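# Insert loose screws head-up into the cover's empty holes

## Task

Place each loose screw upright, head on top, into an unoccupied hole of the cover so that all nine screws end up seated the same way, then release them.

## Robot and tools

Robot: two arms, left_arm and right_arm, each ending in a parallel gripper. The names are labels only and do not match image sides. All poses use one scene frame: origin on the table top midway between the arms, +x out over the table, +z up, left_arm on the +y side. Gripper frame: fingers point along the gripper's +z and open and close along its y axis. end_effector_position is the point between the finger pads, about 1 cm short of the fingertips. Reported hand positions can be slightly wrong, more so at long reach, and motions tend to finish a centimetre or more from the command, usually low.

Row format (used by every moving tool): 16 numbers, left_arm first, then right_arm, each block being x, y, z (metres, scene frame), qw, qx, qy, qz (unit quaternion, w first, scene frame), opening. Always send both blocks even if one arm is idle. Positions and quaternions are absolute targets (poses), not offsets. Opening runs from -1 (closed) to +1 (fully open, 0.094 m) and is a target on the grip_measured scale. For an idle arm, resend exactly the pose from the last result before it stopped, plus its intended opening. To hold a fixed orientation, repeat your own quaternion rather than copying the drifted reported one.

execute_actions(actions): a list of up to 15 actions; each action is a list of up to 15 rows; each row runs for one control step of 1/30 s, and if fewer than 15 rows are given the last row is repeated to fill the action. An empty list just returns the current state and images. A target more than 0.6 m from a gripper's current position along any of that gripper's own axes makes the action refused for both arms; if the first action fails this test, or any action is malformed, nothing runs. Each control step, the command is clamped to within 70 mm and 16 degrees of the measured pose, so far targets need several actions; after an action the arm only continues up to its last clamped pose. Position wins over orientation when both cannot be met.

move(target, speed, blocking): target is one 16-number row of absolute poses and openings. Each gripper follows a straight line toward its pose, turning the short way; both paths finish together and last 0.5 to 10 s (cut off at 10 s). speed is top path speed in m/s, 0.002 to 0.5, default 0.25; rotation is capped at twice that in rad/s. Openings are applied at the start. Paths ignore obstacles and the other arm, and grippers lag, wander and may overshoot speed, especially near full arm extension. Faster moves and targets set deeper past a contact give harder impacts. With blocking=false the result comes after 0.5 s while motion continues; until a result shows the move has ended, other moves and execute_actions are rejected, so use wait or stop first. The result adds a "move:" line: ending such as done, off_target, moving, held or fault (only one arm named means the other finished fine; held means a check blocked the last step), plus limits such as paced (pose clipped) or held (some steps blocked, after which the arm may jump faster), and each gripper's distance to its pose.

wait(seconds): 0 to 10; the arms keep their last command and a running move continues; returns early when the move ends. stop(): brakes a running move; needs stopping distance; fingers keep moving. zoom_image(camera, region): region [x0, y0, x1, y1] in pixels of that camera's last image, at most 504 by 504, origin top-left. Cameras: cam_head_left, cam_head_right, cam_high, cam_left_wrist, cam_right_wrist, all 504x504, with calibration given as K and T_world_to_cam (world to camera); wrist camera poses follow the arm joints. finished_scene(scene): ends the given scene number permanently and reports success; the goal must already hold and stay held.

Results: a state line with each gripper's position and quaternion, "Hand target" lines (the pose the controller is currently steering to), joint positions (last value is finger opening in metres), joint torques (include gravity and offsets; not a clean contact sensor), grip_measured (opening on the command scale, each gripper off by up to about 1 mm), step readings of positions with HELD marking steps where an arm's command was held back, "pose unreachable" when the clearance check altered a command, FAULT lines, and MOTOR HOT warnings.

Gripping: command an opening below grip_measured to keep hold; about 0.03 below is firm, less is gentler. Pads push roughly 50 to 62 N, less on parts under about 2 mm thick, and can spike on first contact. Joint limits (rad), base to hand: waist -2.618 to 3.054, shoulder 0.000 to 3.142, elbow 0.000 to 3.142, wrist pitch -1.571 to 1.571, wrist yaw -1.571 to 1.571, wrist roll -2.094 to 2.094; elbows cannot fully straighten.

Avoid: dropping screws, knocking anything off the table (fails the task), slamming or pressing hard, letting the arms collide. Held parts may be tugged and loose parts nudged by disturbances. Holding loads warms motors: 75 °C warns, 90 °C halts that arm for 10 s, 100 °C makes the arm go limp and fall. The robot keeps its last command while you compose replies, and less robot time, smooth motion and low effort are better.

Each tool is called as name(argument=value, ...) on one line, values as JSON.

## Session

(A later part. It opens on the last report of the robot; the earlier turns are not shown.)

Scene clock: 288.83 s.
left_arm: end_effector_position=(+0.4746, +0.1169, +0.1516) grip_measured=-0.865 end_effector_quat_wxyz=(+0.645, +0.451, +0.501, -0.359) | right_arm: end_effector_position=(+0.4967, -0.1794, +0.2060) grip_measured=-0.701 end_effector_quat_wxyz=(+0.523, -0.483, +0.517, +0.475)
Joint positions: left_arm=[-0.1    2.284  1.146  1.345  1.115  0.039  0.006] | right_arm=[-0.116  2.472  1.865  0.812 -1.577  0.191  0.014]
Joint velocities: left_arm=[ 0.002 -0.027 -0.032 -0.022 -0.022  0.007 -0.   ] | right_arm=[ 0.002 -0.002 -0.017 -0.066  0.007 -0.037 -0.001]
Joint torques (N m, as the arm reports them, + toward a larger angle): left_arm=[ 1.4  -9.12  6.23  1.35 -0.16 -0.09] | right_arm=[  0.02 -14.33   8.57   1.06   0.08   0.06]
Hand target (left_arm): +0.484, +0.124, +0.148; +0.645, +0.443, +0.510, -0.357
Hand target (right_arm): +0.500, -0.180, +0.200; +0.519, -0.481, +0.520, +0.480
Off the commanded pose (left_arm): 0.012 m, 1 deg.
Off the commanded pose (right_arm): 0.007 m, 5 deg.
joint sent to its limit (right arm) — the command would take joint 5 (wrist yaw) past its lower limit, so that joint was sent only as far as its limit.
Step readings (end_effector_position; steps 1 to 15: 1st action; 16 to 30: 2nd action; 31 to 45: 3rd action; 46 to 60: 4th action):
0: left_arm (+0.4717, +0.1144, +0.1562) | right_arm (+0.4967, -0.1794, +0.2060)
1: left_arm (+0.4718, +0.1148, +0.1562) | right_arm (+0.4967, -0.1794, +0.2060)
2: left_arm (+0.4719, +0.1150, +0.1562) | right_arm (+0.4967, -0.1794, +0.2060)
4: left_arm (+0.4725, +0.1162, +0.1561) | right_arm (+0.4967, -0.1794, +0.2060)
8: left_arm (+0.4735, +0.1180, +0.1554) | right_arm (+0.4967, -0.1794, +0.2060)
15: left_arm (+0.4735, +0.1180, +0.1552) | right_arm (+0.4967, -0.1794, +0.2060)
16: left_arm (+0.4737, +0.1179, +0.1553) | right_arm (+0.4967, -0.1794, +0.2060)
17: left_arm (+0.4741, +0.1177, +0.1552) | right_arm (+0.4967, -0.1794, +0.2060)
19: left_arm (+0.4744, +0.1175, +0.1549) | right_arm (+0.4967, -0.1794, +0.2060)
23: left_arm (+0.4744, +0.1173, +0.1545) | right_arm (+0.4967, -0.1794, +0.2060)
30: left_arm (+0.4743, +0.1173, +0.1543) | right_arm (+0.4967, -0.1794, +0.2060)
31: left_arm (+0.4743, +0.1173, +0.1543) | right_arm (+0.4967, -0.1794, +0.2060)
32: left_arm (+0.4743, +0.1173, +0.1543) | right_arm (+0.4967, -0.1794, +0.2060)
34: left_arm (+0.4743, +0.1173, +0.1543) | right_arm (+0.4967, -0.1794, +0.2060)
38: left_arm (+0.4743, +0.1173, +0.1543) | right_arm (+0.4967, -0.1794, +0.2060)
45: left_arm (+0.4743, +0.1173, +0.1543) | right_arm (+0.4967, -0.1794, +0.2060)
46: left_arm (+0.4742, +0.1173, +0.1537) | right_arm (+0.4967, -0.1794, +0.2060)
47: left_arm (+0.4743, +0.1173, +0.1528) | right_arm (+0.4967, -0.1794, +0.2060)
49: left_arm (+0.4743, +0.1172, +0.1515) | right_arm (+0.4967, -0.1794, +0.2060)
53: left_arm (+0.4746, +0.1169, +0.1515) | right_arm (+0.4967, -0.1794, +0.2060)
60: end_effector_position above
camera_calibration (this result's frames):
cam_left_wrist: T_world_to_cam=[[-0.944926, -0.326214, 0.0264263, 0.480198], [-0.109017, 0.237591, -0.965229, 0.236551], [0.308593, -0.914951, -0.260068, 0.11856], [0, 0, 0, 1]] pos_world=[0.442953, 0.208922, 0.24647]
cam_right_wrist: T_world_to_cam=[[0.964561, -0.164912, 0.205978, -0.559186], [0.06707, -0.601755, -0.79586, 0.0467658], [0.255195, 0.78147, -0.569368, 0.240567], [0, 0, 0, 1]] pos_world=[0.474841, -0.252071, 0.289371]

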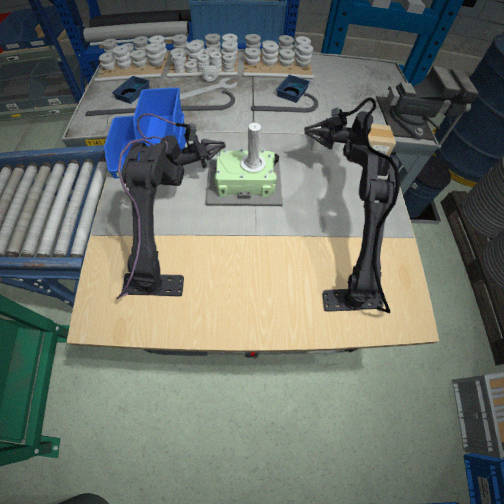

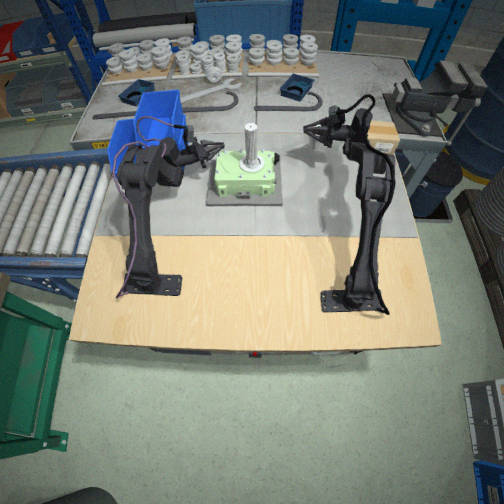

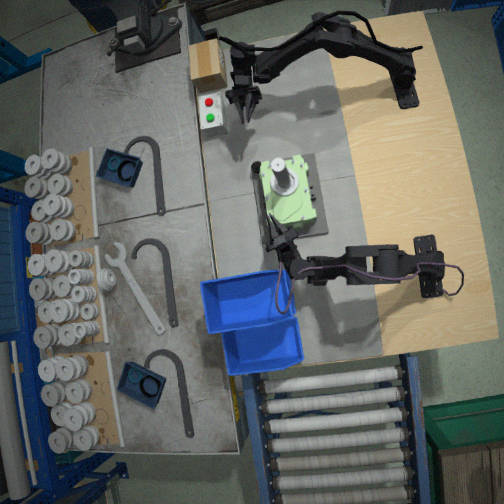

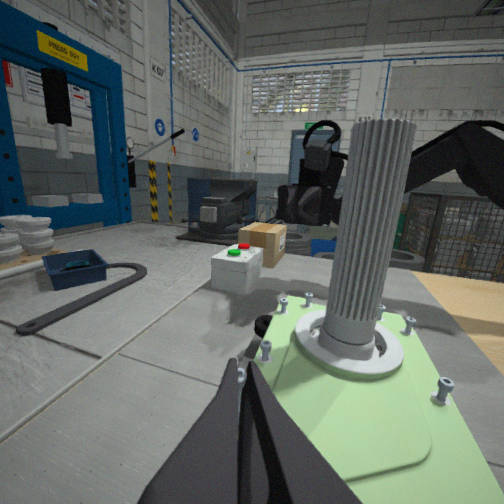

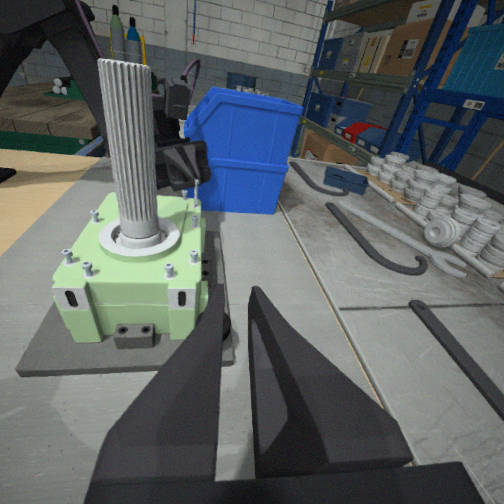

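In. A bit lower, release.

execute_actions(actions=[[[0.481,0.122,0.144,0.6449,0.4433,0.5099,-0.3576,-1,0.5,-0.18,0.2,0.5,-0.5,0.5,0.5,-0.7]],[[0.481,0.122,0.144,0.6449,0.4433,0.5099,-0.3576,-0.7,0.5,-0.18,0.2,0.5,-0.5,0.5,0.5,-0.7]],[[0.481,0.122,0.144,0.6449,0.4433,0.5099,-0.3576,-0.7,0.5,-0.18,0.2,0.5,-0.5,0.5,0.5,-0.7]],[[0.47,0.14,0.17,0.6449,0.4433,0.5099,-0.3576,-0.7,0.5,-0.18,0.2,0.5,-0.5,0.5,0.5,-0.7]],[[0.46,0.16,0.2,0.6449,0.4433,0.5099,-0.3576,-0.7,0.5,-0.18,0.2,0.5,-0.5,0.5,0.5,-0.7]]])

zoom_image(camera="cam_right_wrist", region=[130,130,240,240])

Scene clock: 291.50 s.
left_arm: end_effector_position=(+0.4632, +0.1582, +0.2047) grip_measured=-0.702 end_effector_quat_wxyz=(+0.657, +0.449, +0.497, -0.346) | right_arm: end_effector_position=(+0.4967, -0.1794, +0.2060) grip_measured=-0.701 end_effector_quat_wxyz=(+0.523, -0.483, +0.517, +0.475)
Joint positions: left_arm=[-0.006  2.107  1.082  1.298  1.182 -0.005  0.014] | right_arm=[-0.116  2.472  1.865  0.812 -1.577  0.191  0.014]
Joint velocities: left_arm=[ 0.012  0.007 -0.017  0.007  0.11  -0.051 -0.001] | right_arm=[-0.007 -0.012 -0.017  0.022 -0.007  0.066 -0.   ]
Joint torques (N m, as the arm reports them, + toward a larger angle): left_arm=[  0.49 -10.32   3.42   1.25  -0.05  -0.12] | right_arm=[ -0.01 -14.35   8.55   1.07   0.07   0.05]
Hand target (left_arm): +0.460, +0.160, +0.200; +0.645, +0.443, +0.509, -0.358
Hand target (right_arm): +0.500, -0.180, +0.200; +0.519, -0.481, +0.520, +0.480
Off the commanded pose (left_arm): 0.006 m, 2 deg.
Off the commanded pose (right_arm): 0.007 m, 5 deg.
joint sent to its limit (right arm) — the command would take joint 5 (wrist yaw) past its lower limit, so that joint was sent only as far as its limit.
Step readings (end_effector_position; steps 1 to 15: 1st action; 16 to 30: 2nd action; 31 to 45: 3rd action; 46 to 60: 4th action; 61 to 75: 5th action):
0: left_arm (+0.4746, +0.1169, +0.1516) | right_arm (+0.4967, -0.1794, +0.2060)
1: left_arm (+0.4746, +0.1169, +0.1517) | right_arm (+0.4967, -0.1794, +0.2060)
2: left_arm (+0.4746, +0.1169, +0.1517) | right_arm (+0.4967, -0.1794, +0.2060)
4: left_arm (+0.4746, +0.1169, +0.1517) | right_arm (+0.4967, -0.1794, +0.2060)
8: left_arm (+0.4746, +0.1169, +0.1517) | right_arm (+0.4967, -0.1794, +0.2060)
15: left_arm (+0.4746, +0.1169, +0.1517) | right_arm (+0.4967, -0.1794, +0.2060)
16: left_arm (+0.4746, +0.1169, +0.1516) | right_arm (+0.4967, -0.1794, +0.2060)
17: left_arm (+0.4746, +0.1169, +0.1511) | right_arm (+0.4967, -0.1794, +0.2060)
19: left_arm (+0.4748, +0.1169, +0.1498) | right_arm (+0.4967, -0.1794, +0.2060)
23: left_arm (+0.4748, +0.1171, +0.1499) | right_arm (+0.4967, -0.1794, +0.2060)
30: left_arm (+0.4748, +0.1171, +0.1499) | right_arm (+0.4967, -0.1794, +0.2060)
31: left_arm (+0.4748, +0.1171, +0.1499) | right_arm (+0.4967, -0.1794, +0.2060)
32: left_arm (+0.4748, +0.1171, +0.1499) | right_arm (+0.4967, -0.1794, +0.2060)
34: left_arm (+0.4748, +0.1171, +0.1499) | right_arm (+0.4967, -0.1794, +0.2060)
38: left_arm (+0.4748, +0.1171, +0.1499) | right_arm (+0.4967, -0.1794, +0.2060)
45: left_arm (+0.4748, +0.1171, +0.1499) | right_arm (+0.4967, -0.1794, +0.2060)
46: left_arm (+0.4745, +0.1185, +0.1510) | right_arm (+0.4967, -0.1794, +0.2060)
47: left_arm (+0.4727, +0.1210, +0.1520) | right_arm (+0.4967, -0.1794, +0.2060)
49: left_arm (+0.4723, +0.1287, +0.1593) | right_arm (+0.4967, -0.1794, +0.2060)
53: left_arm (+0.4746, +0.1387, +0.1717) | right_arm (+0.4967, -0.1794, +0.2060)
60: left_arm (+0.4739, +0.1386, +0.1719) | right_arm (+0.4967, -0.1794, +0.2060)
61: left_arm (+0.4727, +0.1398, +0.1730) | right_arm (+0.4967, -0.1794, +0.2060)
62: left_arm (+0.4693, +0.1420, +0.1746) | right_arm (+0.4967, -0.1794, +0.2060)
64: left_arm (+0.4658, +0.1493, +0.1857) | right_arm (+0.4967, -0.1794, +0.2060)
68: left_arm (+0.4643, +0.1585, +0.2054) | right_arm (+0.4967, -0.1794, +0.2060)
75: end_effector_position above
camera_calibration (this result's frames):
cam_left_wrist: T_world_to_cam=[[-0.937066, -0.349139, 0.00288269, 0.486296], [-0.08948, 0.232161, -0.968553, 0.26924], [0.337491, -0.907856, -0.248792, 0.156852], [0, 0, 0, 1]] pos_world=[0.426847, 0.249677, 0.298395]
cam_right_wrist: T_world_to_cam=[[0.964561, -0.164912, 0.205978, -0.559186], [0.06707, -0.601755, -0.79586, 0.0467658], [0.255195, 0.78147, -0.569368, 0.240567], [0, 0, 0, 1]] pos_world=[0.474841, -0.252071, 0.289371]

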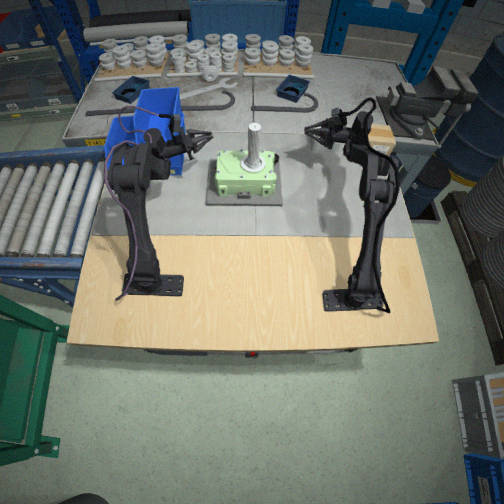

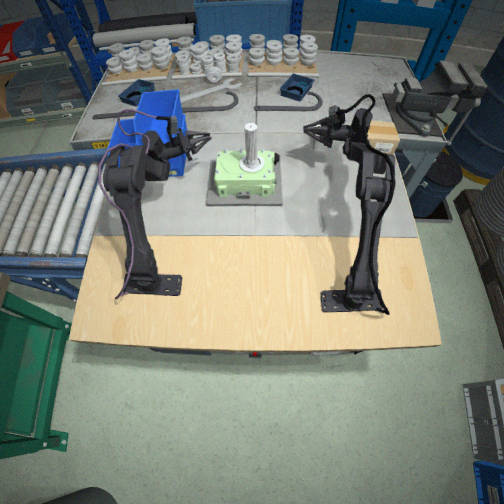

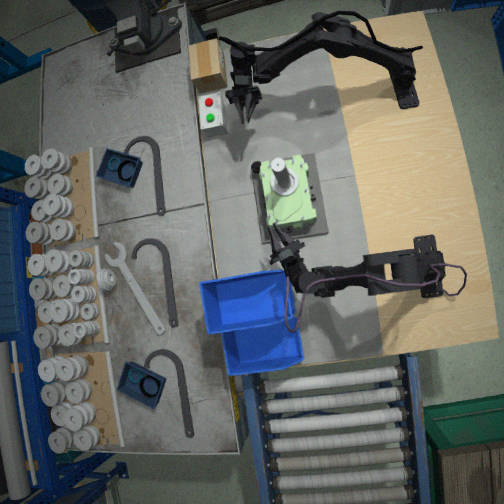

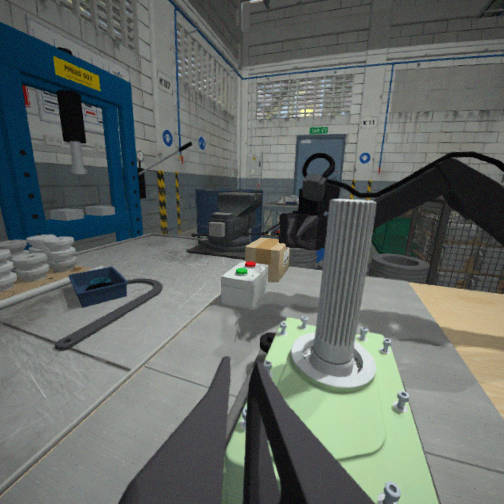

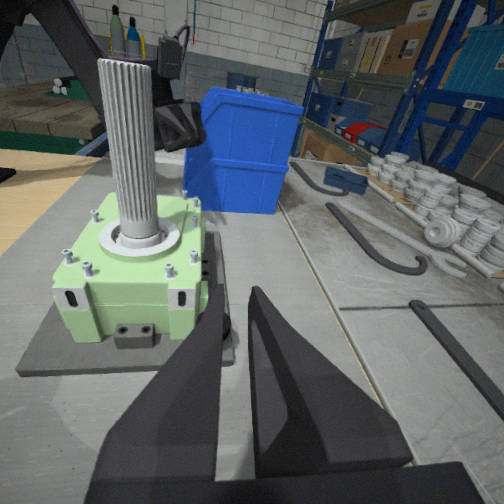

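Region (130, 130, 240, 240) of cam_right_wrist's 504x504 image, scaled by 4.582, with more detail than that image has.

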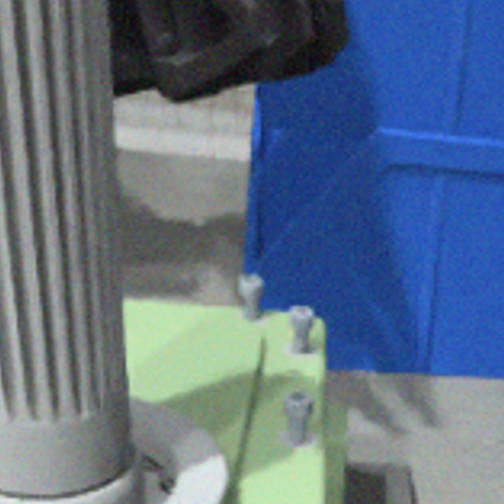

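finished_scene(scene=2)

The scene is finished: the task was done.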